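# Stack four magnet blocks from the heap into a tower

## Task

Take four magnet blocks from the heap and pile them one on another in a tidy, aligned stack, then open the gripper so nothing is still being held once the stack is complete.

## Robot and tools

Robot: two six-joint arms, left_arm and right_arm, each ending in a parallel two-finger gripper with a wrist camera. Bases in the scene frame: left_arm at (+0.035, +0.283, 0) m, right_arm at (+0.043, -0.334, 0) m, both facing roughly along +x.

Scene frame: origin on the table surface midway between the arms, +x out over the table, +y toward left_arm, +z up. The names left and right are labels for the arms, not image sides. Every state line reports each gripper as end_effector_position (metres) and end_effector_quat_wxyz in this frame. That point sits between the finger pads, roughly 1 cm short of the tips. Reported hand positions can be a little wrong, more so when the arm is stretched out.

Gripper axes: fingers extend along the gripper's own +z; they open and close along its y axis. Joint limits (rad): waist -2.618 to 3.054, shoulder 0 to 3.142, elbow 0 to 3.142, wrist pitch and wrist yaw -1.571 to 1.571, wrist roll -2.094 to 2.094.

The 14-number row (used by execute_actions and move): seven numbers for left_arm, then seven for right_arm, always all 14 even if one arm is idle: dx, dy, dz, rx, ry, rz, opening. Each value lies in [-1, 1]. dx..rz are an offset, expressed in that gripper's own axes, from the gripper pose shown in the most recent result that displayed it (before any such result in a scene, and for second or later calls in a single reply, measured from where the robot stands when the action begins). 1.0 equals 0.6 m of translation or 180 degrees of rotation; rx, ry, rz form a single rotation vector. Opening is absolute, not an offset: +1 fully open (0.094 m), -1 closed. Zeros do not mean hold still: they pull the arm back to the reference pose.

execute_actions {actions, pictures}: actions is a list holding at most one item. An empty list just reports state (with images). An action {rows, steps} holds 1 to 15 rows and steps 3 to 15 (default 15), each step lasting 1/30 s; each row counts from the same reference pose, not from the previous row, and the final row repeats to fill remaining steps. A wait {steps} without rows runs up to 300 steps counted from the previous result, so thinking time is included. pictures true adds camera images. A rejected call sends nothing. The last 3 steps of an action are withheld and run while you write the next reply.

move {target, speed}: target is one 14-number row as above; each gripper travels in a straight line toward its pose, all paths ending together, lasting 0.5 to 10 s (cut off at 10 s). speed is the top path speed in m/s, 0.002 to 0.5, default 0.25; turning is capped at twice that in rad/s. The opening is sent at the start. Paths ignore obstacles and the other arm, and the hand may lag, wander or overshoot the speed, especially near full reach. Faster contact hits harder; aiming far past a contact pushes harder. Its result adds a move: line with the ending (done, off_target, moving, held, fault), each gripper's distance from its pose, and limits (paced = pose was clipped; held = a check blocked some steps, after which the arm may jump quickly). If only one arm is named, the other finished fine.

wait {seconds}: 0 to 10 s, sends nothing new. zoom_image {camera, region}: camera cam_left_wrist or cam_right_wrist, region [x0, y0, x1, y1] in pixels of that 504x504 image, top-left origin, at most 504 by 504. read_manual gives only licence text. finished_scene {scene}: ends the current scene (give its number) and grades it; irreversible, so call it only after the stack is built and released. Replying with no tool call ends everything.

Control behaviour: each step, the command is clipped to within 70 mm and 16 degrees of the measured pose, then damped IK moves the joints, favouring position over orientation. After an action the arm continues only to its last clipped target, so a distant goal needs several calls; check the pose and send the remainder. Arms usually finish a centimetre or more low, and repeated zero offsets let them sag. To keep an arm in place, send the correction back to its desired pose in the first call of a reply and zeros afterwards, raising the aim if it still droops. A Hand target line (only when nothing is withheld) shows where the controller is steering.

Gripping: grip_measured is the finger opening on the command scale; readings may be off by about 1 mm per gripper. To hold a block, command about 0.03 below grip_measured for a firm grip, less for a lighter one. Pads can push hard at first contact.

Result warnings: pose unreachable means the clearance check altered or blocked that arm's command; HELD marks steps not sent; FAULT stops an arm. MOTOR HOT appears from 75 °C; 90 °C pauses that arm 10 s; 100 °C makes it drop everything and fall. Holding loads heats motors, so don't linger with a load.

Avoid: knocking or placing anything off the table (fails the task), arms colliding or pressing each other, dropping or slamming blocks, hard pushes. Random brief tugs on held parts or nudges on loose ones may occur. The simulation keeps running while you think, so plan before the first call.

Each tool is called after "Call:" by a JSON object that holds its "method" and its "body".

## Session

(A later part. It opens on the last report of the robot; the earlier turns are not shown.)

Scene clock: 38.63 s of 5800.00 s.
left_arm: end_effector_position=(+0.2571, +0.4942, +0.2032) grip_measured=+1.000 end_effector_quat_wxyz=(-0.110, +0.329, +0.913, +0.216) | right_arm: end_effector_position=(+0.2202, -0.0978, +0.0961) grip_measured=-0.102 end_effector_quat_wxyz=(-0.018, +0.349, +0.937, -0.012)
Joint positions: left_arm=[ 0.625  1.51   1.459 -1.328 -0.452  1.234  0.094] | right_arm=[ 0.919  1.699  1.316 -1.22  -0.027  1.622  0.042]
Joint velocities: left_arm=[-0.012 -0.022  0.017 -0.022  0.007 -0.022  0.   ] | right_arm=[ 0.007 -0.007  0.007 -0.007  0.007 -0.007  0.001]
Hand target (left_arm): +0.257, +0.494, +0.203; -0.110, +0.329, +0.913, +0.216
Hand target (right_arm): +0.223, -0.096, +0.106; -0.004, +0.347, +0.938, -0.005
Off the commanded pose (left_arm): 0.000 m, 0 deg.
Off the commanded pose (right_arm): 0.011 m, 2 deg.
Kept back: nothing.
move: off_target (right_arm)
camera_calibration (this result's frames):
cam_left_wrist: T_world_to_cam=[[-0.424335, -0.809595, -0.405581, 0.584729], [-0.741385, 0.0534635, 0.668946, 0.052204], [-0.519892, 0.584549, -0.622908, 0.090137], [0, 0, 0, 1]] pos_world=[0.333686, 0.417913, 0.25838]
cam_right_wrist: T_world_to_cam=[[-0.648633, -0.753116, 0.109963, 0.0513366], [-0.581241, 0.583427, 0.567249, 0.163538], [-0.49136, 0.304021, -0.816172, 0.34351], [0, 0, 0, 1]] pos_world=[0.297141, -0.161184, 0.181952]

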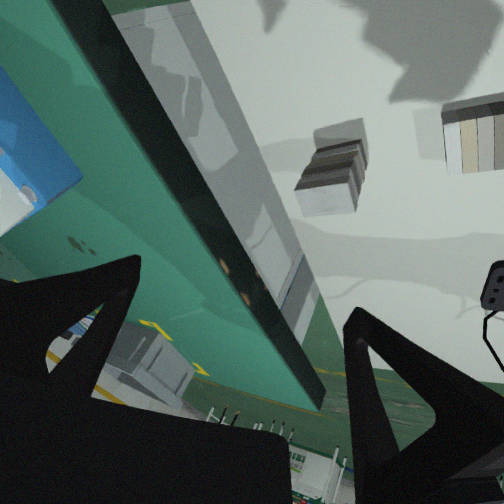

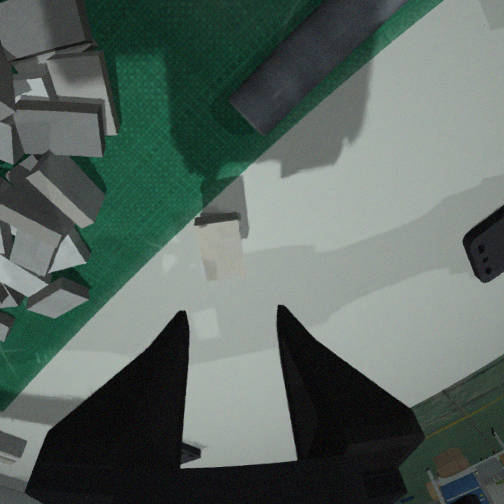

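Call:
{"method": "move", "body": {"target": [0,0,0,0,0,0,1,-0.275,0.1415,0,-0.01,-0.008,-0.30,-0.1]}}

Scene clock: 41.37 s of 5800.00 s.
left_arm: end_effector_position=(+0.2571, +0.4942, +0.2032) grip_measured=+1.000 end_effector_quat_wxyz=(-0.110, +0.329, +0.913, +0.216) | right_arm: end_effector_position=(+0.3931, -0.1399, +0.0879) grip_measured=-0.102 end_effector_quat_wxyz=(-0.013, -0.113, +0.994, +0.010)
Joint positions: left_arm=[ 0.625  1.51   1.459 -1.328 -0.452  1.234  0.094] | right_arm=[ 0.502  2.095  1.811 -1.304 -0.027  0.266  0.042]
Joint velocities: left_arm=[ 0.012 -0.002  0.017  0.037 -0.037 -0.037  0.   ] | right_arm=[-0.002 -0.017 -0.007 -0.066 -0.007 -0.095  0.001]
Hand target (left_arm): +0.257, +0.494, +0.203; -0.110, +0.329, +0.913, +0.216
Hand target (right_arm): +0.400, -0.140, +0.094; -0.003, -0.114, +0.993, +0.011
Off the commanded pose (left_arm): 0.000 m, 0 deg.
Off the commanded pose (right_arm): 0.008 m, 1 deg.
Kept back: nothing.
move: done
camera_calibration (this result's frames):
cam_left_wrist: T_world_to_cam=[[-0.424335, -0.809595, -0.405581, 0.584729], [-0.741385, 0.0534635, 0.668946, 0.052204], [-0.519892, 0.584549, -0.622908, 0.090137], [0, 0, 0, 1]] pos_world=[0.333686, 0.417913, 0.25838]
cam_right_wrist: T_world_to_cam=[[0.225257, -0.972831, 0.0534619, -0.236686], [-0.808291, -0.155957, 0.567752, 0.279034], [-0.54399, -0.171103, -0.821462, 0.389278], [0, 0, 0, 1]] pos_world=[0.49062, -0.120131, 0.174009]

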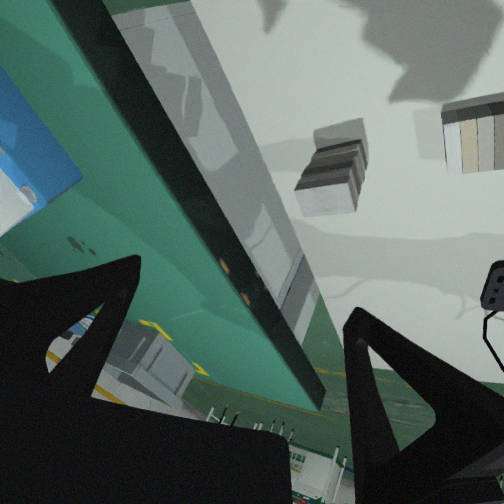

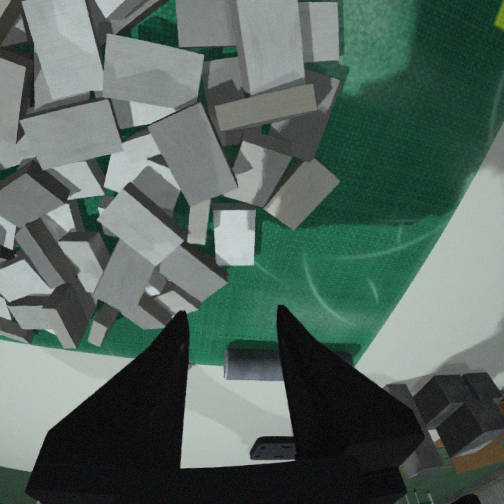

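Call:
{"method": "move", "body": {"target": [0,0,0,0,0,0,1,-0.012,0,0.068,0.007,-0.008,0,-0.3], "speed": 0.12}}

Scene clock: 42.57 s of 5800.00 s.
left_arm: end_effector_position=(+0.2571, +0.4942, +0.2032) grip_measured=+1.000 end_effector_quat_wxyz=(-0.110, +0.329, +0.913, +0.216) | right_arm: end_effector_position=(+0.3982, -0.1398, +0.0476) grip_measured=-0.298 end_effector_quat_wxyz=(-0.008, -0.112, +0.994, +0.005)
Joint positions: left_arm=[ 0.625  1.51   1.459 -1.328 -0.452  1.234  0.094] | right_arm=[ 0.502  2.127  1.7   -1.154 -0.015  0.268  0.033]
Joint velocities: left_arm=[ 0.002  0.002 -0.022 -0.051 -0.037 -0.022  0.   ] | right_arm=[-0.012 -0.012 -0.007  0.007 -0.037 -0.037 -0.   ]
Hand target (left_arm): +0.257, +0.494, +0.203; -0.110, +0.329, +0.913, +0.216
Hand target (right_arm): +0.400, -0.138, +0.047; +0.001, -0.113, +0.994, +0.000
Off the commanded pose (left_arm): 0.000 m, 0 deg.
Off the commanded pose (right_arm): 0.002 m, 1 deg.
Kept back: nothing.
move: done
camera_calibration (this result's frames):
cam_left_wrist: T_world_to_cam=[[-0.424335, -0.809595, -0.405581, 0.584729], [-0.741385, 0.0534635, 0.668946, 0.052204], [-0.519892, 0.584549, -0.622908, 0.090137], [0, 0, 0, 1]] pos_world=[0.333686, 0.417913, 0.25838]
cam_right_wrist: T_world_to_cam=[[0.222922, -0.972725, 0.0641226, -0.235073], [-0.814742, -0.149792, 0.560141, 0.30983], [-0.535258, -0.177111, -0.825912, 0.354821], [0, 0, 0, 1]] pos_world=[0.494755, -0.119409, 0.134576]

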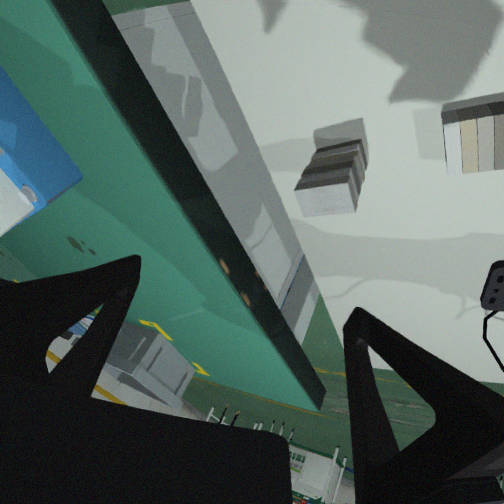

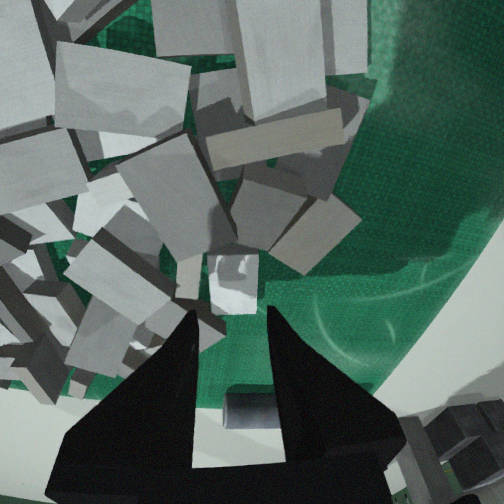

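Call:
{"method": "zoom_image", "body": {"camera": "cam_right_wrist", "region": [130,170,390,380]}}

Region (130, 170, 390, 380) of cam_right_wrist's 504x504 image, scaled by 1.938, with more detail than that image has; it fills the top 407 rows of this view, and the rest is white.

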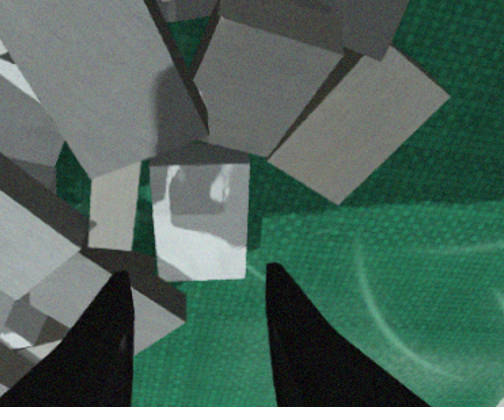

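Call:
{"method": "move", "body": {"target": [0,0,0,0,0,0,1,0,0,0.03,0.004,-0.005,0,-0.37], "speed": 0.04}}

Call:
{"method": "zoom_image", "body": {"camera": "cam_right_wrist", "region": [130,200,340,400]}}

Scene clock: 43.53 s of 5800.00 s.
left_arm: end_effector_position=(+0.2571, +0.4942, +0.2032) grip_measured=+1.000 end_effector_quat_wxyz=(-0.110, +0.329, +0.913, +0.216) | right_arm: end_effector_position=(+0.3957, -0.1412, +0.0338) grip_measured=-0.368 end_effector_quat_wxyz=(-0.007, -0.112, +0.994, +0.005)
Joint positions: left_arm=[ 0.625  1.51   1.459 -1.328 -0.452  1.234  0.094] | right_arm=[ 0.502  2.127  1.644 -1.098 -0.014  0.268  0.03 ]
Joint velocities: left_arm=[ 0.002 -0.022  0.007 -0.022 -0.007  0.051  0.   ] | right_arm=[-0.027  0.007  0.002  0.11   0.037 -0.037 -0.001]
Hand target (left_arm): +0.257, +0.494, +0.203; -0.110, +0.329, +0.913, +0.216
Hand target (right_arm): +0.398, -0.140, +0.030; +0.001, -0.112, +0.994, -0.001
Off the commanded pose (left_arm): 0.000 m, 0 deg.
Off the commanded pose (right_arm): 0.005 m, 1 deg.
Kept back: nothing.
move: done
camera_calibration (this result's frames):
cam_left_wrist: T_world_to_cam=[[-0.424335, -0.809595, -0.405581, 0.584729], [-0.741385, 0.0534635, 0.668946, 0.052204], [-0.519892, 0.584549, -0.622908, 0.090137], [0, 0, 0, 1]] pos_world=[0.333686, 0.417913, 0.25838]
cam_right_wrist: T_world_to_cam=[[0.222871, -0.972726, 0.0642891, -0.234981], [-0.815218, -0.149809, 0.559443, 0.31557], [-0.534553, -0.177093, -0.826372, 0.341583], [0, 0, 0, 1]] pos_world=[0.492223, -0.120805, 0.120838]

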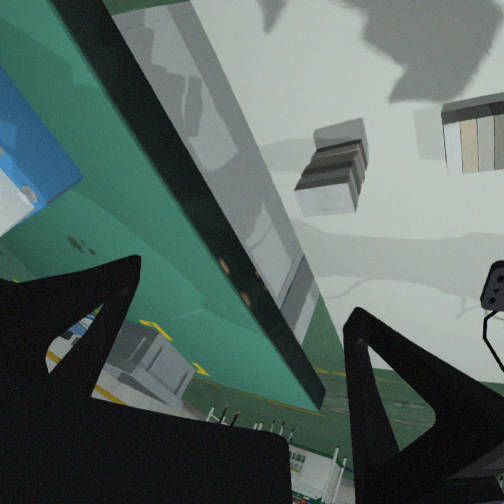

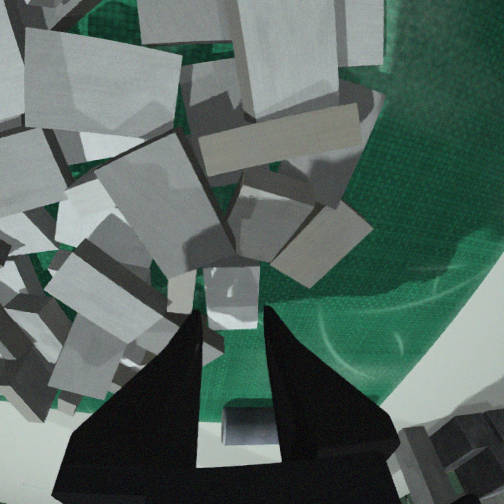

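Region (130, 200, 340, 400) of cam_right_wrist's 504x504 image, scaled by 2.400, with more detail than that image has; it fills the top 480 rows of this view, and the rest is white.

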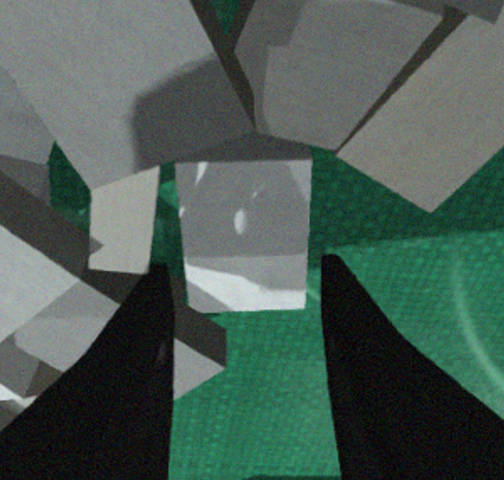

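Call:
{"method": "move", "body": {"target": [0,0,0,0,0,0,1,-0.009,0,0.028,0.004,-0.005,0,-0.38], "speed": 0.03}}

Call:
{"method": "zoom_image", "body": {"camera": "cam_right_wrist", "region": [130,200,340,400]}}

Scene clock: 44.60 s of 5800.00 s.
left_arm: end_effector_position=(+0.2571, +0.4942, +0.2032) grip_measured=+1.000 end_effector_quat_wxyz=(-0.110, +0.329, +0.913, +0.216) | right_arm: end_effector_position=(+0.3980, -0.1404, +0.0216) grip_measured=-0.378 end_effector_quat_wxyz=(-0.007, -0.112, +0.994, +0.004)
Joint positions: left_arm=[ 0.625  1.51   1.459 -1.328 -0.452  1.234  0.094] | right_arm=[ 0.502  2.149  1.628 -1.06  -0.012  0.268  0.029]
Joint velocities: left_arm=[-0.012 -0.002 -0.007  0.022 -0.007  0.007  0.   ] | right_arm=[-0.007  0.007  0.012  0.007 -0.051 -0.037  0.   ]
Hand target (left_arm): +0.257, +0.494, +0.203; -0.110, +0.329, +0.913, +0.216
Hand target (right_arm): +0.401, -0.140, +0.017; +0.001, -0.112, +0.994, -0.001
Off the commanded pose (left_arm): 0.000 m, 0 deg.
Off the commanded pose (right_arm): 0.005 m, 1 deg.
Kept back: nothing.
move: done
camera_calibration (this result's frames):
cam_left_wrist: T_world_to_cam=[[-0.424335, -0.809595, -0.405581, 0.584729], [-0.741385, 0.0534635, 0.668946, 0.052204], [-0.519892, 0.584549, -0.622908, 0.090137], [0, 0, 0, 1]] pos_world=[0.333686, 0.417913, 0.25838]
cam_right_wrist: T_world_to_cam=[[0.222823, -0.972589, 0.0664921, -0.233966], [-0.81582, -0.148699, 0.558862, 0.324802], [-0.533656, -0.178773, -0.826591, 0.332288], [0, 0, 0, 1]] pos_world=[0.49444, -0.119851, 0.108703]

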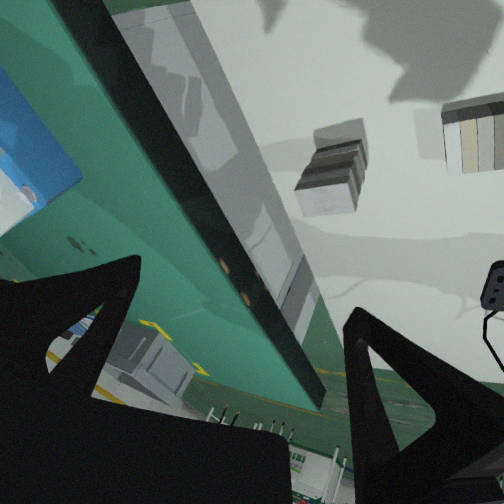

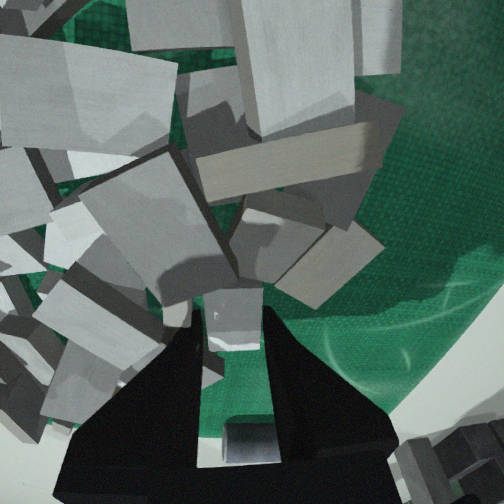

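Region (130, 200, 340, 400) of cam_right_wrist's 504x504 image, scaled by 2.400, with more detail than that image has; it fills the top 480 rows of this view, and the rest is white.

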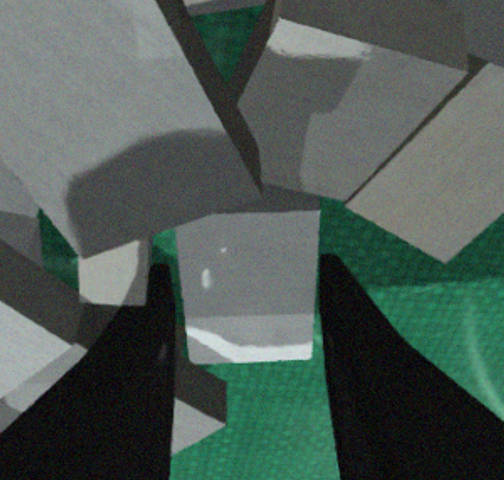

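Call:
{"method": "move", "body": {"target": [0,0,0,0,0,0,1,0,0,0.011,0,0,0,-0.39], "speed": 0.03}}

Call:
{"method": "move", "body": {"target": [0,0,0,0,0,0,1,0,0,0,0,0,0,-0.51]}}

Scene clock: 45.53 s of 5800.00 s.
left_arm: end_effector_position=(+0.2571, +0.4942, +0.2032) grip_measured=+1.000 end_effector_quat_wxyz=(-0.110, +0.329, +0.913, +0.216) | right_arm: end_effector_position=(+0.3983, -0.1403, +0.0216) grip_measured=-0.388 end_effector_quat_wxyz=(-0.006, -0.112, +0.994, +0.004)
Joint positions: left_arm=[ 0.625  1.51   1.459 -1.328 -0.452  1.234  0.094] | right_arm=[ 0.502  2.149  1.628 -1.059 -0.012  0.268  0.029]
Joint velocities: left_arm=[-0.022 -0.012 -0.002  0.037 -0.066  0.051  0.   ] | right_arm=[-0.012  0.002 -0.027 -0.022  0.051  0.007 -0.001]
Hand target (left_arm): +0.257, +0.494, +0.203; -0.110, +0.329, +0.913, +0.216
Hand target (right_arm): +0.398, -0.140, +0.015; -0.007, -0.112, +0.994, +0.004
Off the commanded pose (left_arm): 0.000 m, 0 deg.
Off the commanded pose (right_arm): 0.007 m, 0 deg.
Kept back: nothing.
move: done
camera_calibration (this result's frames):
cam_left_wrist: T_world_to_cam=[[-0.424335, -0.809595, -0.405581, 0.584729], [-0.741385, 0.0534635, 0.668946, 0.052204], [-0.519892, 0.584549, -0.622908, 0.090137], [0, 0, 0, 1]] pos_world=[0.333686, 0.417913, 0.25838]
cam_right_wrist: T_world_to_cam=[[0.222756, -0.972625, 0.0661909, -0.233863], [-0.816383, -0.149001, 0.557958, 0.325229], [-0.532822, -0.178326, -0.827225, 0.332187], [0, 0, 0, 1]] pos_world=[0.494603, -0.119764, 0.108809]

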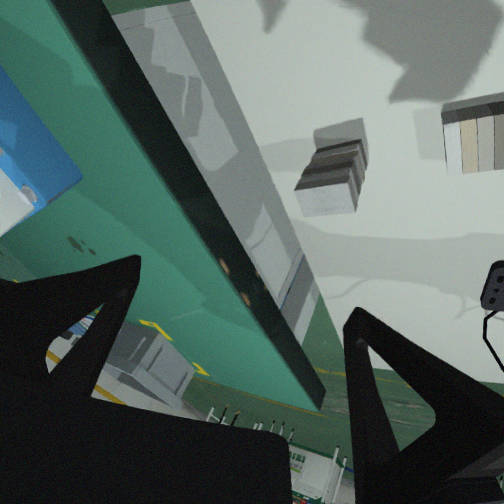

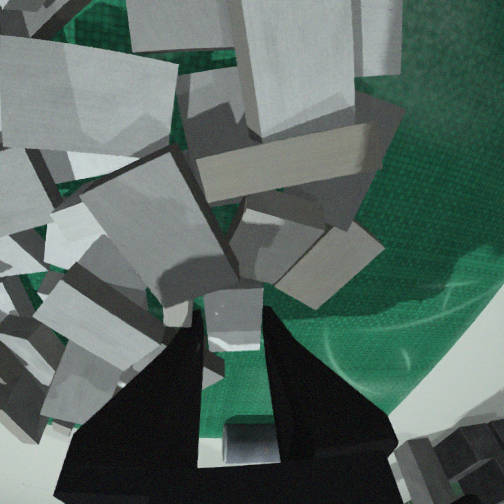

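Scene clock: 46.03 s of 5800.00 s.
left_arm: end_effector_position=(+0.2571, +0.4942, +0.2032) grip_measured=+1.000 end_effector_quat_wxyz=(-0.110, +0.329, +0.913, +0.216) | right_arm: end_effector_position=(+0.3983, -0.1402, +0.0216) grip_measured=-0.494 end_effector_quat_wxyz=(-0.006, -0.112, +0.994, +0.004)
Joint positions: left_arm=[ 0.625  1.51   1.459 -1.328 -0.452  1.234  0.094] | right_arm=[ 0.502  2.149  1.628 -1.059 -0.012  0.268  0.024]
Joint velocities: left_arm=[-0.007  0.007 -0.007 -0.081  0.037 -0.037  0.   ] | right_arm=[-0.002  0.007 -0.012  0.066 -0.037 -0.007  0.   ]
Hand target (left_arm): +0.257, +0.494, +0.203; -0.110, +0.329, +0.913, +0.216
Hand target (right_arm): +0.398, -0.140, +0.022; -0.006, -0.112, +0.994, +0.004
Off the commanded pose (left_arm): 0.000 m, 0 deg.
Off the commanded pose (right_arm): 0.000 m, 0 deg.
Kept back: nothing.
move: done
camera_calibration (this result's frames):
cam_left_wrist: T_world_to_cam=[[-0.424335, -0.809595, -0.405581, 0.584729], [-0.741385, 0.0534635, 0.668946, 0.052204], [-0.519892, 0.584549, -0.622908, 0.090137], [0, 0, 0, 1]] pos_world=[0.333686, 0.417913, 0.25838]
cam_right_wrist: T_world_to_cam=[[0.222764, -0.972648, 0.0658238, -0.233796], [-0.816283, -0.149186, 0.558055, 0.325144], [-0.532971, -0.178046, -0.827189, 0.33228], [0, 0, 0, 1]] pos_world=[0.494586, -0.119733, 0.108799]

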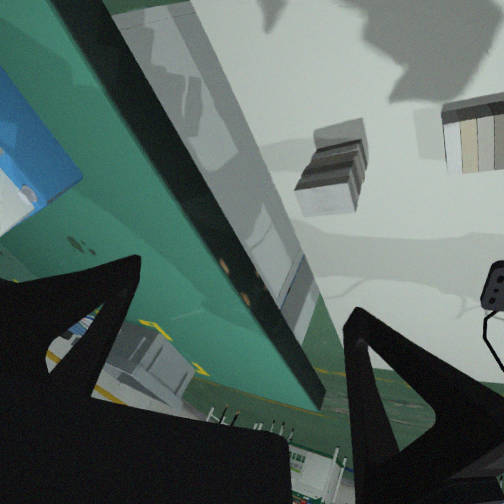

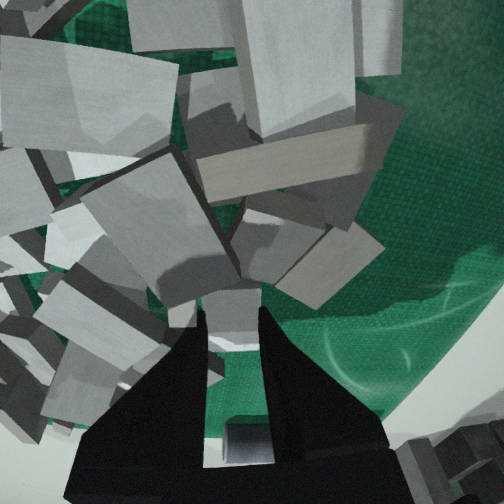

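Call:
{"method": "move", "body": {"target": [0,0,0,0,0,0,1,-0.004,0,0.018,0,0,0,-0.41], "speed": 0.015}}

Scene clock: 47.23 s of 5800.00 s.
left_arm: end_effector_position=(+0.2571, +0.4942, +0.2032) grip_measured=+1.000 end_effector_quat_wxyz=(-0.110, +0.329, +0.913, +0.216) | right_arm: end_effector_position=(+0.3987, -0.1400, +0.0211) grip_measured=-0.412 end_effector_quat_wxyz=(-0.006, -0.112, +0.994, +0.004)
Joint positions: left_arm=[ 0.625  1.51   1.459 -1.328 -0.452  1.234  0.094] | right_arm=[ 0.502  2.15   1.628 -1.057 -0.012  0.268  0.028]
Joint velocities: left_arm=[-0.012  0.012  0.007 -0.022  0.066  0.081  0.   ] | right_arm=[ 0.007  0.007 -0.007  0.066 -0.051  0.066 -0.   ]
Hand target (left_arm): +0.257, +0.494, +0.203; -0.110, +0.329, +0.913, +0.216
Hand target (right_arm): +0.400, -0.140, +0.011; -0.006, -0.112, +0.994, +0.004
Off the commanded pose (left_arm): 0.000 m, 0 deg.
Off the commanded pose (right_arm): 0.011 m, 0 deg.
Kept back: nothing.
move: off_target (right_arm)
camera_calibration (this result's frames):
cam_left_wrist: T_world_to_cam=[[-0.424335, -0.809595, -0.405581, 0.584729], [-0.741385, 0.0534635, 0.668946, 0.052204], [-0.519892, 0.584549, -0.622908, 0.090137], [0, 0, 0, 1]] pos_world=[0.333686, 0.417913, 0.25838]
cam_right_wrist: T_world_to_cam=[[0.222698, -0.972683, 0.0655226, -0.233619], [-0.816845, -0.149487, 0.557151, 0.325955], [-0.532137, -0.177598, -0.827822, 0.331908], [0, 0, 0, 1]] pos_world=[0.494901, -0.119564, 0.108462]

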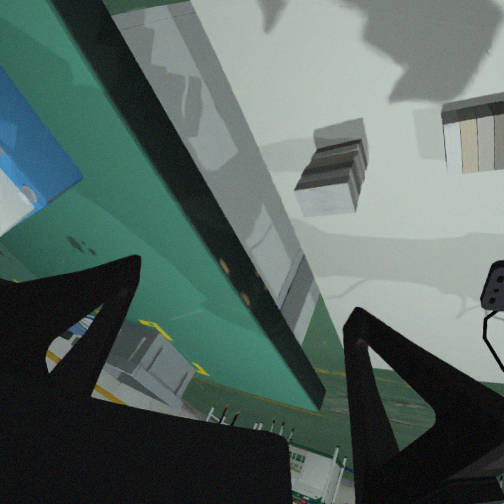

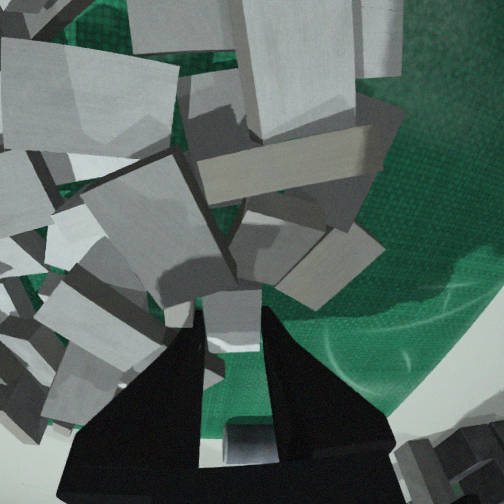

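Call:
{"method": "move", "body": {"target": [0,0,0,0,0,0,1,0,0,0,0,0,0,-0.525]}}

Call:
{"method": "move", "body": {"target": [0,0,0,0,0,0,1,0.012,-0.045,0,0,0,0,-0.525], "speed": 0.04}}

Scene clock: 48.17 s of 5800.00 s.
left_arm: end_effector_position=(+0.2571, +0.4942, +0.2032) grip_measured=+1.000 end_effector_quat_wxyz=(-0.110, +0.329, +0.913, +0.216) | right_arm: end_effector_position=(+0.3985, -0.1400, +0.0211) grip_measured=-0.501 end_effector_quat_wxyz=(-0.006, -0.112, +0.994, +0.004)
Joint positions: left_arm=[ 0.625  1.51   1.459 -1.328 -0.452  1.234  0.094] | right_arm=[ 0.502  2.15   1.628 -1.057 -0.013  0.268  0.023]
Joint velocities: left_arm=[-0.002 -0.007 -0.002  0.037 -0.007 -0.007  0.   ] | right_arm=[-0.007 -0.027  0.012  0.022 -0.007  0.007  0.001]
Hand target (left_arm): +0.257, +0.494, +0.203; -0.110, +0.329, +0.913, +0.216
Hand target (right_arm): +0.399, -0.140, +0.021; -0.006, -0.112, +0.994, +0.004
Off the commanded pose (left_arm): 0.000 m, 0 deg.
Off the commanded pose (right_arm): 0.000 m, 0 deg.
Kept back: nothing.
move: done
camera_calibration (this result's frames):
cam_left_wrist: T_world_to_cam=[[-0.424335, -0.809595, -0.405581, 0.584729], [-0.741385, 0.0534635, 0.668946, 0.052204], [-0.519892, 0.584549, -0.622908, 0.090137], [0, 0, 0, 1]] pos_world=[0.333686, 0.417913, 0.25838]
cam_right_wrist: T_world_to_cam=[[0.222729, -0.972694, 0.0652558, -0.233586], [-0.816558, -0.149572, 0.557549, 0.325727], [-0.532565, -0.177468, -0.827575, 0.332034], [0, 0, 0, 1]] pos_world=[0.494831, -0.119563, 0.108417]

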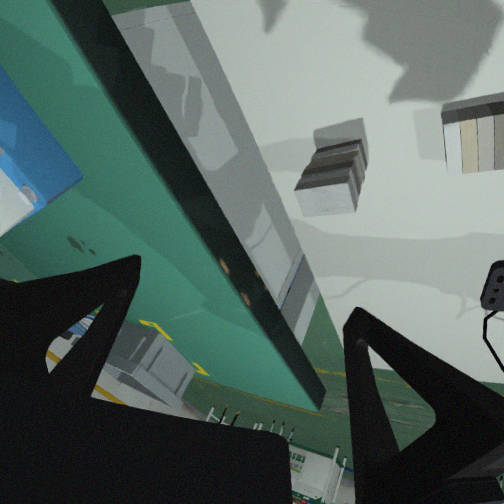

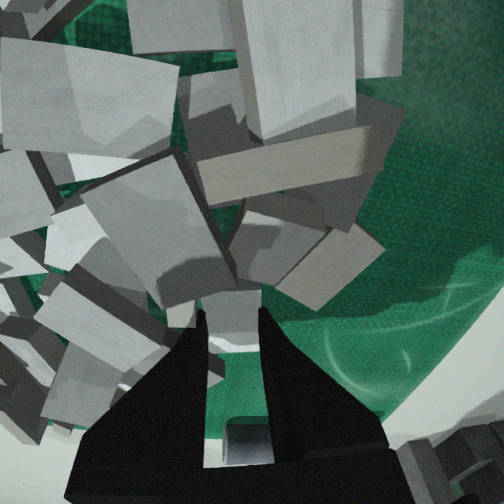

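Scene clock: 49.17 s of 5800.00 s.
left_arm: end_effector_position=(+0.2571, +0.4942, +0.2032) grip_measured=+1.000 end_effector_quat_wxyz=(-0.110, +0.329, +0.913, +0.216) | right_arm: end_effector_position=(+0.3969, -0.1621, +0.0205) grip_measured=-0.501 end_effector_quat_wxyz=(-0.010, -0.113, +0.994, +0.005)
Joint positions: left_arm=[ 0.625  1.51   1.459 -1.328 -0.452  1.234  0.094] | right_arm=[ 0.453  2.114  1.568 -1.041 -0.015  0.216  0.023]
Joint velocities: left_arm=[ 0.002 -0.012 -0.032  0.007  0.051  0.051  0.   ] | right_arm=[ 0.012  0.012 -0.002 -0.051  0.051 -0.022 -0.   ]
Hand target (left_arm): +0.257, +0.494, +0.203; -0.110, +0.329, +0.913, +0.216
Hand target (right_arm): +0.397, -0.168, +0.021; -0.006, -0.112, +0.994, +0.005
Off the commanded pose (left_arm): 0.000 m, 0 deg.
Off the commanded pose (right_arm): 0.006 m, 0 deg.
Kept back: nothing.
move: done
camera_calibration (this result's frames):
cam_left_wrist: T_world_to_cam=[[-0.424335, -0.809595, -0.405581, 0.584729], [-0.741385, 0.0534635, 0.668946, 0.052204], [-0.519892, 0.584549, -0.622908, 0.090137], [0, 0, 0, 1]] pos_world=[0.333686, 0.417913, 0.25838]
cam_right_wrist: T_world_to_cam=[[0.225758, -0.972102, 0.0636465, -0.255766], [-0.812071, -0.151699, 0.563496, 0.319145], [-0.538121, -0.178899, -0.823663, 0.328627], [0, 0, 0, 1]] pos_world=[0.493751, -0.141426, 0.107119]

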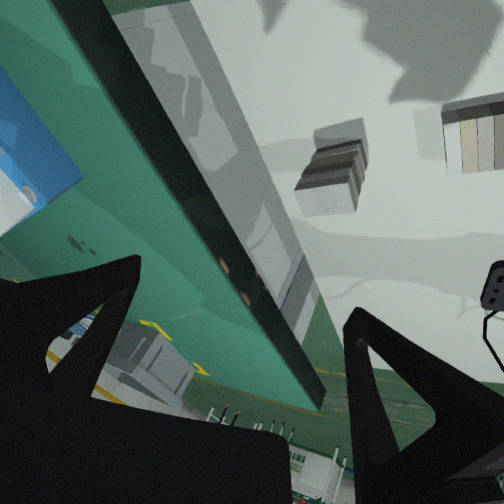

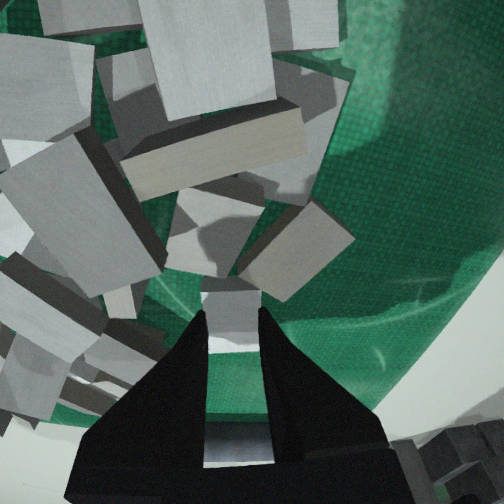

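Call:
{"method": "move", "body": {"target": [0,0,0,0,0,0,1,0,0,0,0,0,0,-0.4]}}

Call:
{"method": "move", "body": {"target": [0,0,0,0,0,0,1,-0.004,0,0.012,0.004,-0.006,0,-0.4], "speed": 0.02}}

Call:
{"method": "move", "body": {"target": [0,0,0,0,0,0,1,0,0,0,0,0,0,-0.53]}}

Scene clock: 50.10 s of 5800.00 s.
left_arm: end_effector_position=(+0.2571, +0.4942, +0.2032) grip_measured=+1.000 end_effector_quat_wxyz=(-0.110, +0.329, +0.913, +0.216) | right_arm: end_effector_position=(+0.3967, -0.1622, +0.0207) grip_measured=-0.402 end_effector_quat_wxyz=(-0.010, -0.114, +0.993, +0.005)
Joint positions: left_arm=[ 0.625  1.51   1.459 -1.328 -0.452  1.234  0.094] | right_arm=[ 0.453  2.113  1.568 -1.042 -0.015  0.215  0.028]
Joint velocities: left_arm=[ 0.002  0.007 -0.007  0.051  0.022 -0.051  0.   ] | right_arm=[ 0.012  0.002  0.002 -0.022 -0.095 -0.022 -0.001]
Hand target (left_arm): +0.257, +0.494, +0.203; -0.110, +0.329, +0.913, +0.216
Hand target (right_arm): +0.397, -0.162, +0.021; -0.010, -0.113, +0.994, +0.005
Off the commanded pose (left_arm): 0.000 m, 0 deg.
Off the commanded pose (right_arm): 0.000 m, 0 deg.
Kept back: nothing.
move: done
camera_calibration (this result's frames):
cam_left_wrist: T_world_to_cam=[[-0.424335, -0.809595, -0.405581, 0.584729], [-0.741385, 0.0534635, 0.668946, 0.052204], [-0.519892, 0.584549, -0.622908, 0.090137], [0, 0, 0, 1]] pos_world=[0.333686, 0.417913, 0.25838]
cam_right_wrist: T_world_to_cam=[[0.227262, -0.971748, 0.0636996, -0.256348], [-0.811651, -0.152863, 0.563787, 0.31858], [-0.538122, -0.179829, -0.82346, 0.328506], [0, 0, 0, 1]] pos_world=[0.493611, -0.141332, 0.10723]

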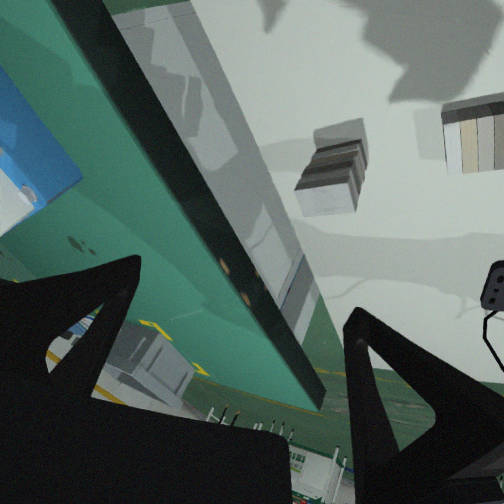

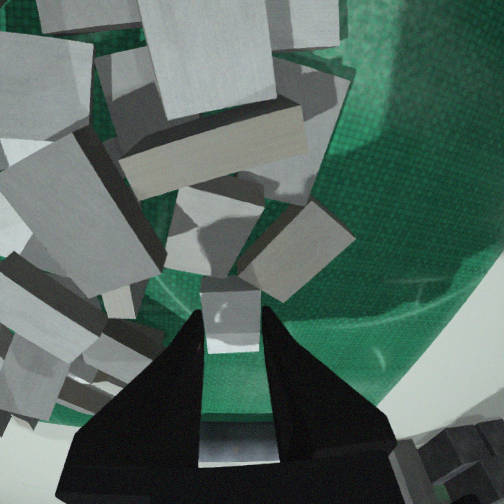

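Scene clock: 50.90 s of 5800.00 s.
left_arm: end_effector_position=(+0.2571, +0.4942, +0.2032) grip_measured=+1.000 end_effector_quat_wxyz=(-0.110, +0.329, +0.913, +0.216) | right_arm: end_effector_position=(+0.3983, -0.1617, +0.0171) grip_measured=-0.402 end_effector_quat_wxyz=(-0.004, -0.114, +0.993, +0.006)
Joint positions: left_arm=[ 0.625  1.51   1.459 -1.328 -0.452  1.234  0.094] | right_arm=[ 0.453  2.113  1.554 -1.016 -0.014  0.215  0.028]
Joint velocities: left_arm=[ 0.012  0.007 -0.002  0.007  0.007 -0.022  0.   ] | right_arm=[ 0.012  0.007  0.007  0.037 -0.037 -0.022 -0.   ]
Hand target (left_arm): +0.257, +0.494, +0.203; -0.110, +0.329, +0.913, +0.216
Hand target (right_arm): +0.399, -0.162, +0.013; +0.000, -0.114, +0.993, -0.000
Off the commanded pose (left_arm): 0.000 m, 0 deg.
Off the commanded pose (right_arm): 0.004 m, 1 deg.
Kept back: nothing.
move: done
camera_calibration (this result's frames):
cam_left_wrist: T_world_to_cam=[[-0.424335, -0.809595, -0.405581, 0.584729], [-0.741385, 0.0534635, 0.668946, 0.052204], [-0.519892, 0.584549, -0.622908, 0.090137], [0, 0, 0, 1]] pos_world=[0.333686, 0.417913, 0.25838]
cam_right_wrist: T_world_to_cam=[[0.226603, -0.971958, 0.0628449, -0.255803], [-0.817603, -0.154758, 0.554595, 0.324167], [-0.529317, -0.177055, -0.829744, 0.323505], [0, 0, 0, 1]] pos_world=[0.494243, -0.141184, 0.104721]

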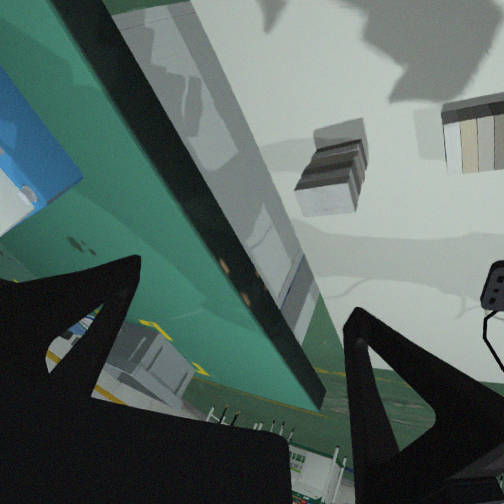

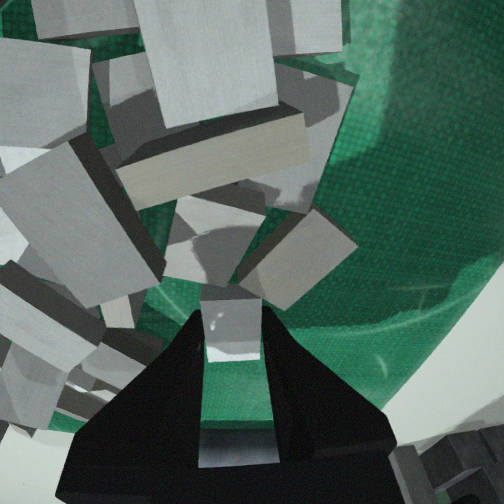

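Scene clock: 51.40 s of 5800.00 s.
left_arm: end_effector_position=(+0.2571, +0.4942, +0.2032) grip_measured=+1.000 end_effector_quat_wxyz=(-0.110, +0.329, +0.913, +0.216) | right_arm: end_effector_position=(+0.3983, -0.1617, +0.0171) grip_measured=-0.481 end_effector_quat_wxyz=(-0.004, -0.114, +0.993, +0.006)
Joint positions: left_arm=[ 0.625  1.51   1.459 -1.328 -0.452  1.234  0.094] | right_arm=[ 0.453  2.113  1.554 -1.016 -0.014  0.215  0.024]
Joint velocities: left_arm=[-0.002 -0.002 -0.022 -0.007 -0.051  0.066  0.   ] | right_arm=[-0.007 -0.002 -0.002  0.051 -0.066  0.007  0.001]
Hand target (left_arm): +0.257, +0.494, +0.203; -0.110, +0.329, +0.913, +0.216
Hand target (right_arm): +0.398, -0.162, +0.017; -0.004, -0.114, +0.993, +0.006
Off the commanded pose (left_arm): 0.000 m, 0 deg.
Off the commanded pose (right_arm): 0.000 m, 0 deg.
Kept back: nothing.
move: done
camera_calibration (this result's frames):
cam_left_wrist: T_world_to_cam=[[-0.424335, -0.809595, -0.405581, 0.584729], [-0.741385, 0.0534635, 0.668946, 0.052204], [-0.519892, 0.584549, -0.622908, 0.090137], [0, 0, 0, 1]] pos_world=[0.333686, 0.417913, 0.25838]
cam_right_wrist: T_world_to_cam=[[0.226603, -0.971958, 0.0628449, -0.255803], [-0.817603, -0.154758, 0.554595, 0.324167], [-0.529317, -0.177055, -0.829744, 0.323505], [0, 0, 0, 1]] pos_world=[0.494243, -0.141184, 0.104721]

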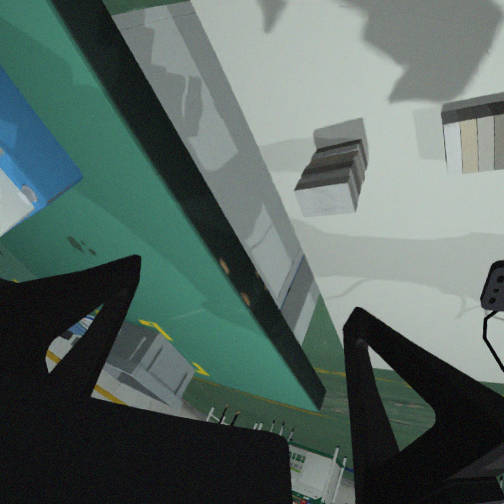

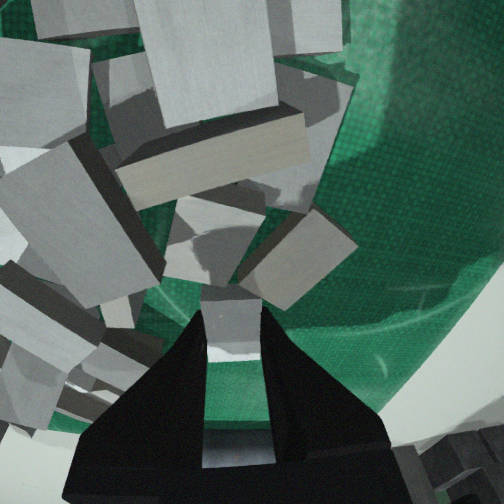

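Call:
{"method": "move", "body": {"target": [0,0,0,0,0,0,1,0,0,-0.13,0,0,0,-0.52], "speed": 0.15}}

Call:
{"method": "move", "body": {"target": [0,0,0,0,0,0,1,0.26,0.186,0,0,-0.01,0.30,-0.52]}}

Scene clock: 52.80 s of 5800.00 s.
left_arm: end_effector_position=(+0.2571, +0.4942, +0.2032) grip_measured=+1.000 end_effector_quat_wxyz=(-0.110, +0.329, +0.913, +0.216) | right_arm: end_effector_position=(+0.3923, -0.1646, +0.0817) grip_measured=-0.481 end_effector_quat_wxyz=(-0.022, -0.114, +0.993, -0.000)
Joint positions: left_arm=[ 0.625  1.51   1.459 -1.328 -0.452  1.234  0.094] | right_arm=[ 0.453  2.072  1.752 -1.293 -0.014  0.215  0.024]
Joint velocities: left_arm=[ 0.002 -0.012  0.017  0.007  0.051  0.007  0.   ] | right_arm=[-0.007  0.002 -0.002 -0.066 -0.022 -0.037  0.001]
Hand target (left_arm): +0.257, +0.494, +0.203; -0.110, +0.329, +0.913, +0.216
Hand target (right_arm): +0.398, -0.162, +0.095; -0.004, -0.114, +0.993, +0.006
Off the commanded pose (left_arm): 0.000 m, 0 deg.
Off the commanded pose (right_arm): 0.015 m, 2 deg.
Kept back: nothing.
move: off_target (right_arm)
camera_calibration (this result's frames):
cam_left_wrist: T_world_to_cam=[[-0.424335, -0.809595, -0.405581, 0.584729], [-0.741385, 0.0534635, 0.668946, 0.052204], [-0.519892, 0.584549, -0.622908, 0.090137], [0, 0, 0, 1]] pos_world=[0.333686, 0.417913, 0.25838]
cam_right_wrist: T_world_to_cam=[[0.228859, -0.970887, 0.070729, -0.262636], [-0.798369, -0.145627, 0.584294, 0.274456], [-0.556984, -0.190189, -0.808454, 0.380429], [0, 0, 0, 1]] pos_world=[0.491116, -0.142668, 0.165772]

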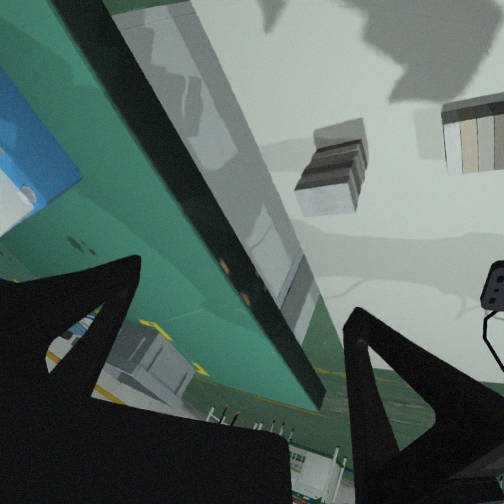

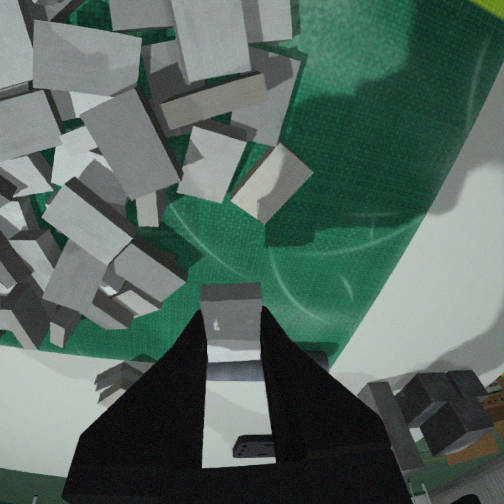

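Scene clock: 55.33 s of 5800.00 s.
left_arm: end_effector_position=(+0.2571, +0.4942, +0.2032) grip_measured=+1.000 end_effector_quat_wxyz=(-0.110, +0.329, +0.913, +0.216) | right_arm: end_effector_position=(+0.2164, -0.0917, +0.0793) grip_measured=-0.481 end_effector_quat_wxyz=(-0.015, +0.349, +0.937, -0.020)
Joint positions: left_arm=[ 0.625  1.51   1.459 -1.328 -0.452  1.234  0.094] | right_arm=[ 0.947  1.733  1.287 -1.171 -0.017  1.649  0.024]
Joint velocities: left_arm=[ 0.002 -0.002 -0.002  0.022  0.037  0.022  0.   ] | right_arm=[ 0.012  0.007  0.007  0.051 -0.022  0.007  0.   ]
Hand target (left_arm): +0.257, +0.494, +0.203; -0.110, +0.329, +0.913, +0.216
Hand target (right_arm): +0.216, -0.093, +0.084; -0.004, +0.350, +0.937, -0.014
Off the commanded pose (left_arm): 0.000 m, 0 deg.
Off the commanded pose (right_arm): 0.010 m, 2 deg.
Kept back: nothing.
move: done
camera_calibration (this result's frames):
cam_left_wrist: T_world_to_cam=[[-0.424335, -0.809595, -0.405581, 0.584729], [-0.741385, 0.0534635, 0.668946, 0.052204], [-0.519892, 0.584549, -0.622908, 0.090137], [0, 0, 0, 1]] pos_world=[0.333686, 0.417913, 0.25838]
cam_right_wrist: T_world_to_cam=[[-0.647465, -0.752024, 0.123488, 0.0540691], [-0.582239, 0.592674, 0.556539, 0.169234], [-0.491718, 0.28844, -0.821593, 0.325131], [0, 0, 0, 1]] pos_world=[0.293415, -0.15342, 0.166263]

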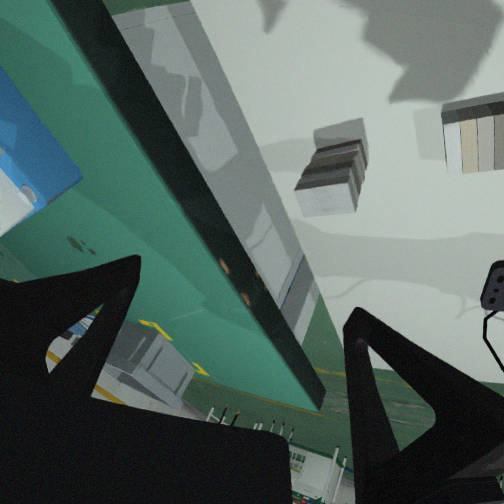

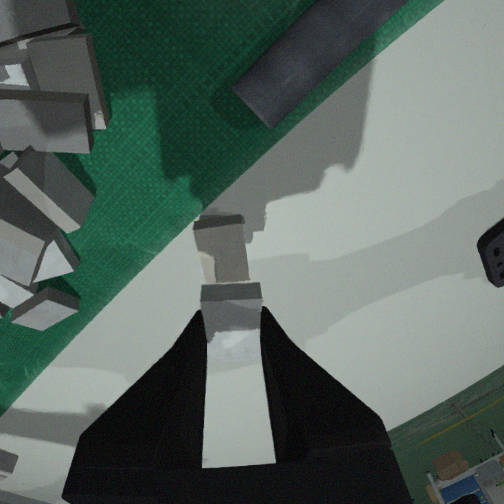

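Call:
{"method": "move", "body": {"target": [0,0,0,0,0,0,1,-0.006,0.009,0.039,-0.015,-0.005,0,-0.52], "speed": 0.06}}

Call:
{"method": "zoom_image", "body": {"camera": "cam_right_wrist", "region": [130,200,340,400]}}

Scene clock: 56.53 s of 5800.00 s.
left_arm: end_effector_position=(+0.2571, +0.4942, +0.2032) grip_measured=+1.000 end_effector_quat_wxyz=(-0.110, +0.329, +0.913, +0.216) | right_arm: end_effector_position=(+0.2197, -0.0872, +0.0566) grip_measured=-0.481 end_effector_quat_wxyz=(-0.008, +0.350, +0.937, +0.002)
Joint positions: left_arm=[ 0.625  1.51   1.459 -1.328 -0.452  1.234  0.094] | right_arm=[ 0.947  1.733  1.195 -1.034 -0.017  1.652  0.024]
Joint velocities: left_arm=[ 0.017 -0.012  0.022 -0.007  0.007  0.007  0.   ] | right_arm=[-0.007 -0.012  0.012 -0.037 -0.007  0.037 -0.   ]
Hand target (left_arm): +0.257, +0.494, +0.203; -0.110, +0.329, +0.913, +0.216
Hand target (right_arm): +0.222, -0.091, +0.056; +0.001, +0.348, +0.937, -0.001
Off the commanded pose (left_arm): 0.000 m, 0 deg.
Off the commanded pose (right_arm): 0.004 m, 1 deg.
Kept back: nothing.
move: done
camera_calibration (this result's frames):
cam_left_wrist: T_world_to_cam=[[-0.424335, -0.809595, -0.405581, 0.584729], [-0.741385, 0.0534635, 0.668946, 0.052204], [-0.519892, 0.584549, -0.622908, 0.090137], [0, 0, 0, 1]] pos_world=[0.333686, 0.417913, 0.25838]
cam_right_wrist: T_world_to_cam=[[-0.651923, -0.754251, 0.0781218, 0.0657707], [-0.596077, 0.573421, 0.562032, 0.182139], [-0.46871, 0.319835, -0.823418, 0.304643], [0, 0, 0, 1]] pos_world=[0.294236, -0.15227, 0.143343]

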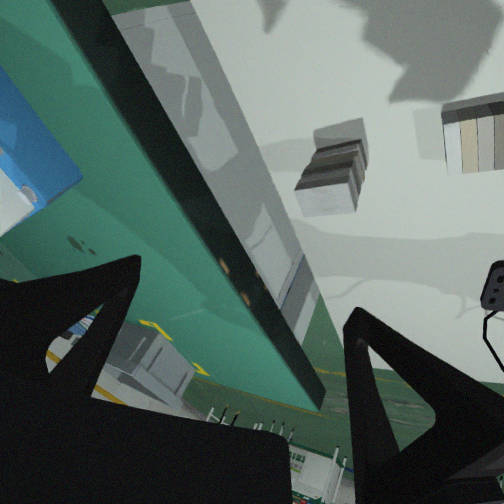

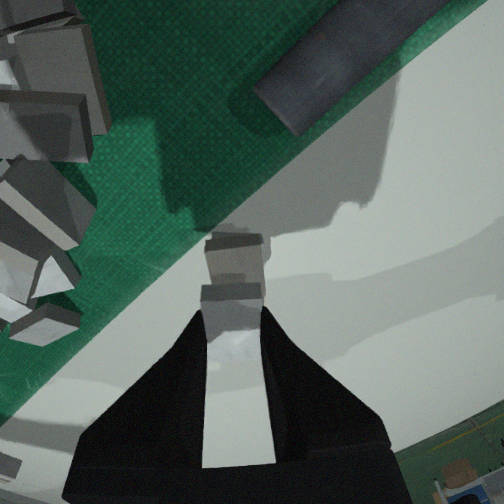

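Region (130, 200, 340, 400) of cam_right_wrist's 504x504 image, scaled by 2.400, with more detail than that image has; it fills the top 480 rows of this view, and the rest is white.

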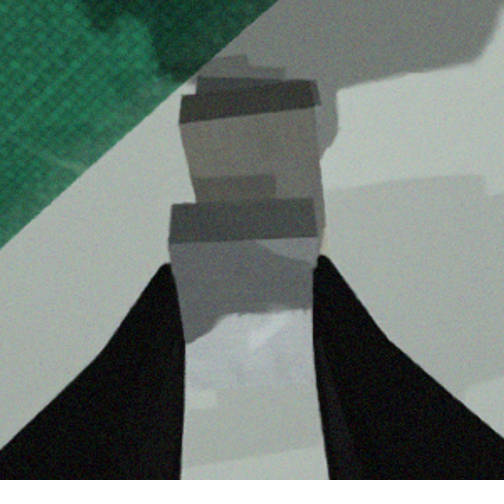

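Call:
{"method": "move", "body": {"target": [0,0,0,0,0,0,1,-0.014,-0.004,0.014,0,-0.004,0,-0.52], "speed": 0.03}}

Call:
{"method": "zoom_image", "body": {"camera": "cam_right_wrist", "region": [130,200,340,400]}}

Scene clock: 57.50 s of 5800.00 s.
left_arm: end_effector_position=(+0.2571, +0.4942, +0.2032) grip_measured=+1.000 end_effector_quat_wxyz=(-0.110, +0.329, +0.913, +0.216) | right_arm: end_effector_position=(+0.2210, -0.0901, +0.0503) grip_measured=-0.481 end_effector_quat_wxyz=(-0.008, +0.348, +0.937, +0.003)
Joint positions: left_arm=[ 0.625  1.51   1.459 -1.328 -0.452  1.234  0.094] | right_arm=[ 0.938  1.733  1.169 -1.006 -0.017  1.64   0.024]
Joint velocities: left_arm=[ 0.002  0.027  0.007  0.007 -0.022 -0.022  0.   ] | right_arm=[-0.002  0.002  0.012  0.051 -0.081 -0.007  0.   ]
Hand target (left_arm): +0.257, +0.494, +0.203; -0.110, +0.329, +0.913, +0.216
Hand target (right_arm): +0.224, -0.094, +0.048; -0.003, +0.350, +0.937, -0.001
Off the commanded pose (left_arm): 0.000 m, 0 deg.
Off the commanded pose (right_arm): 0.006 m, 1 deg.
Kept back: nothing.
move: done
camera_calibration (this result's frames):
cam_left_wrist: T_world_to_cam=[[-0.424335, -0.809595, -0.405581, 0.584729], [-0.741385, 0.0534635, 0.668946, 0.052204], [-0.519892, 0.584549, -0.622908, 0.090137], [0, 0, 0, 1]] pos_world=[0.333686, 0.417913, 0.25838]
cam_right_wrist: T_world_to_cam=[[-0.650004, -0.756119, 0.0760234, 0.0644702], [-0.598308, 0.570872, 0.562256, 0.188376], [-0.468532, 0.319983, -0.823461, 0.300951], [0, 0, 0, 1]] pos_world=[0.295618, -0.155091, 0.137005]

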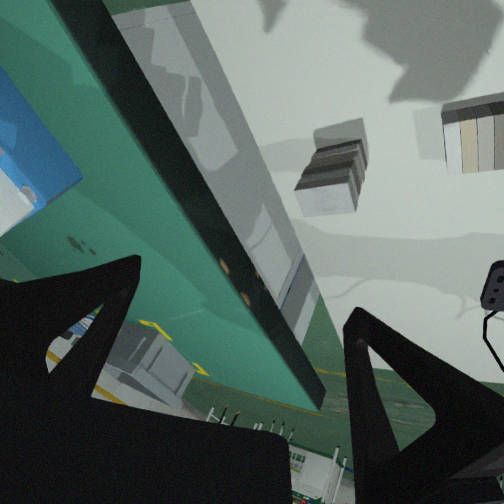

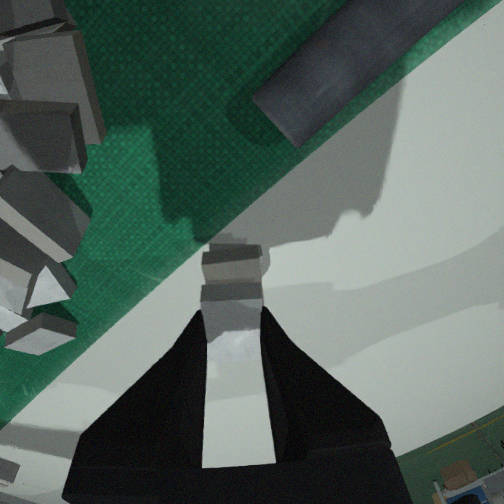

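Region (130, 200, 340, 400) of cam_right_wrist's 504x504 image, scaled by 2.400, with more detail than that image has; it fills the top 480 rows of this view, and the rest is white.

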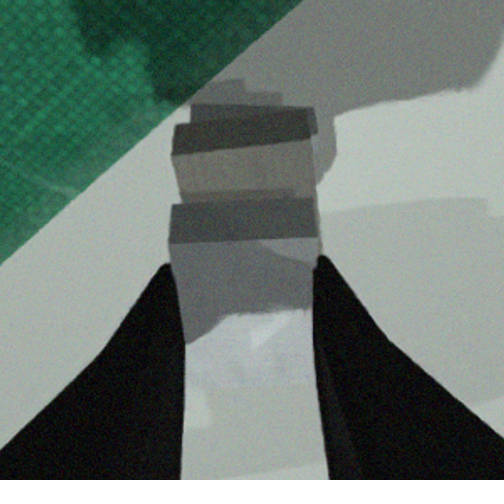

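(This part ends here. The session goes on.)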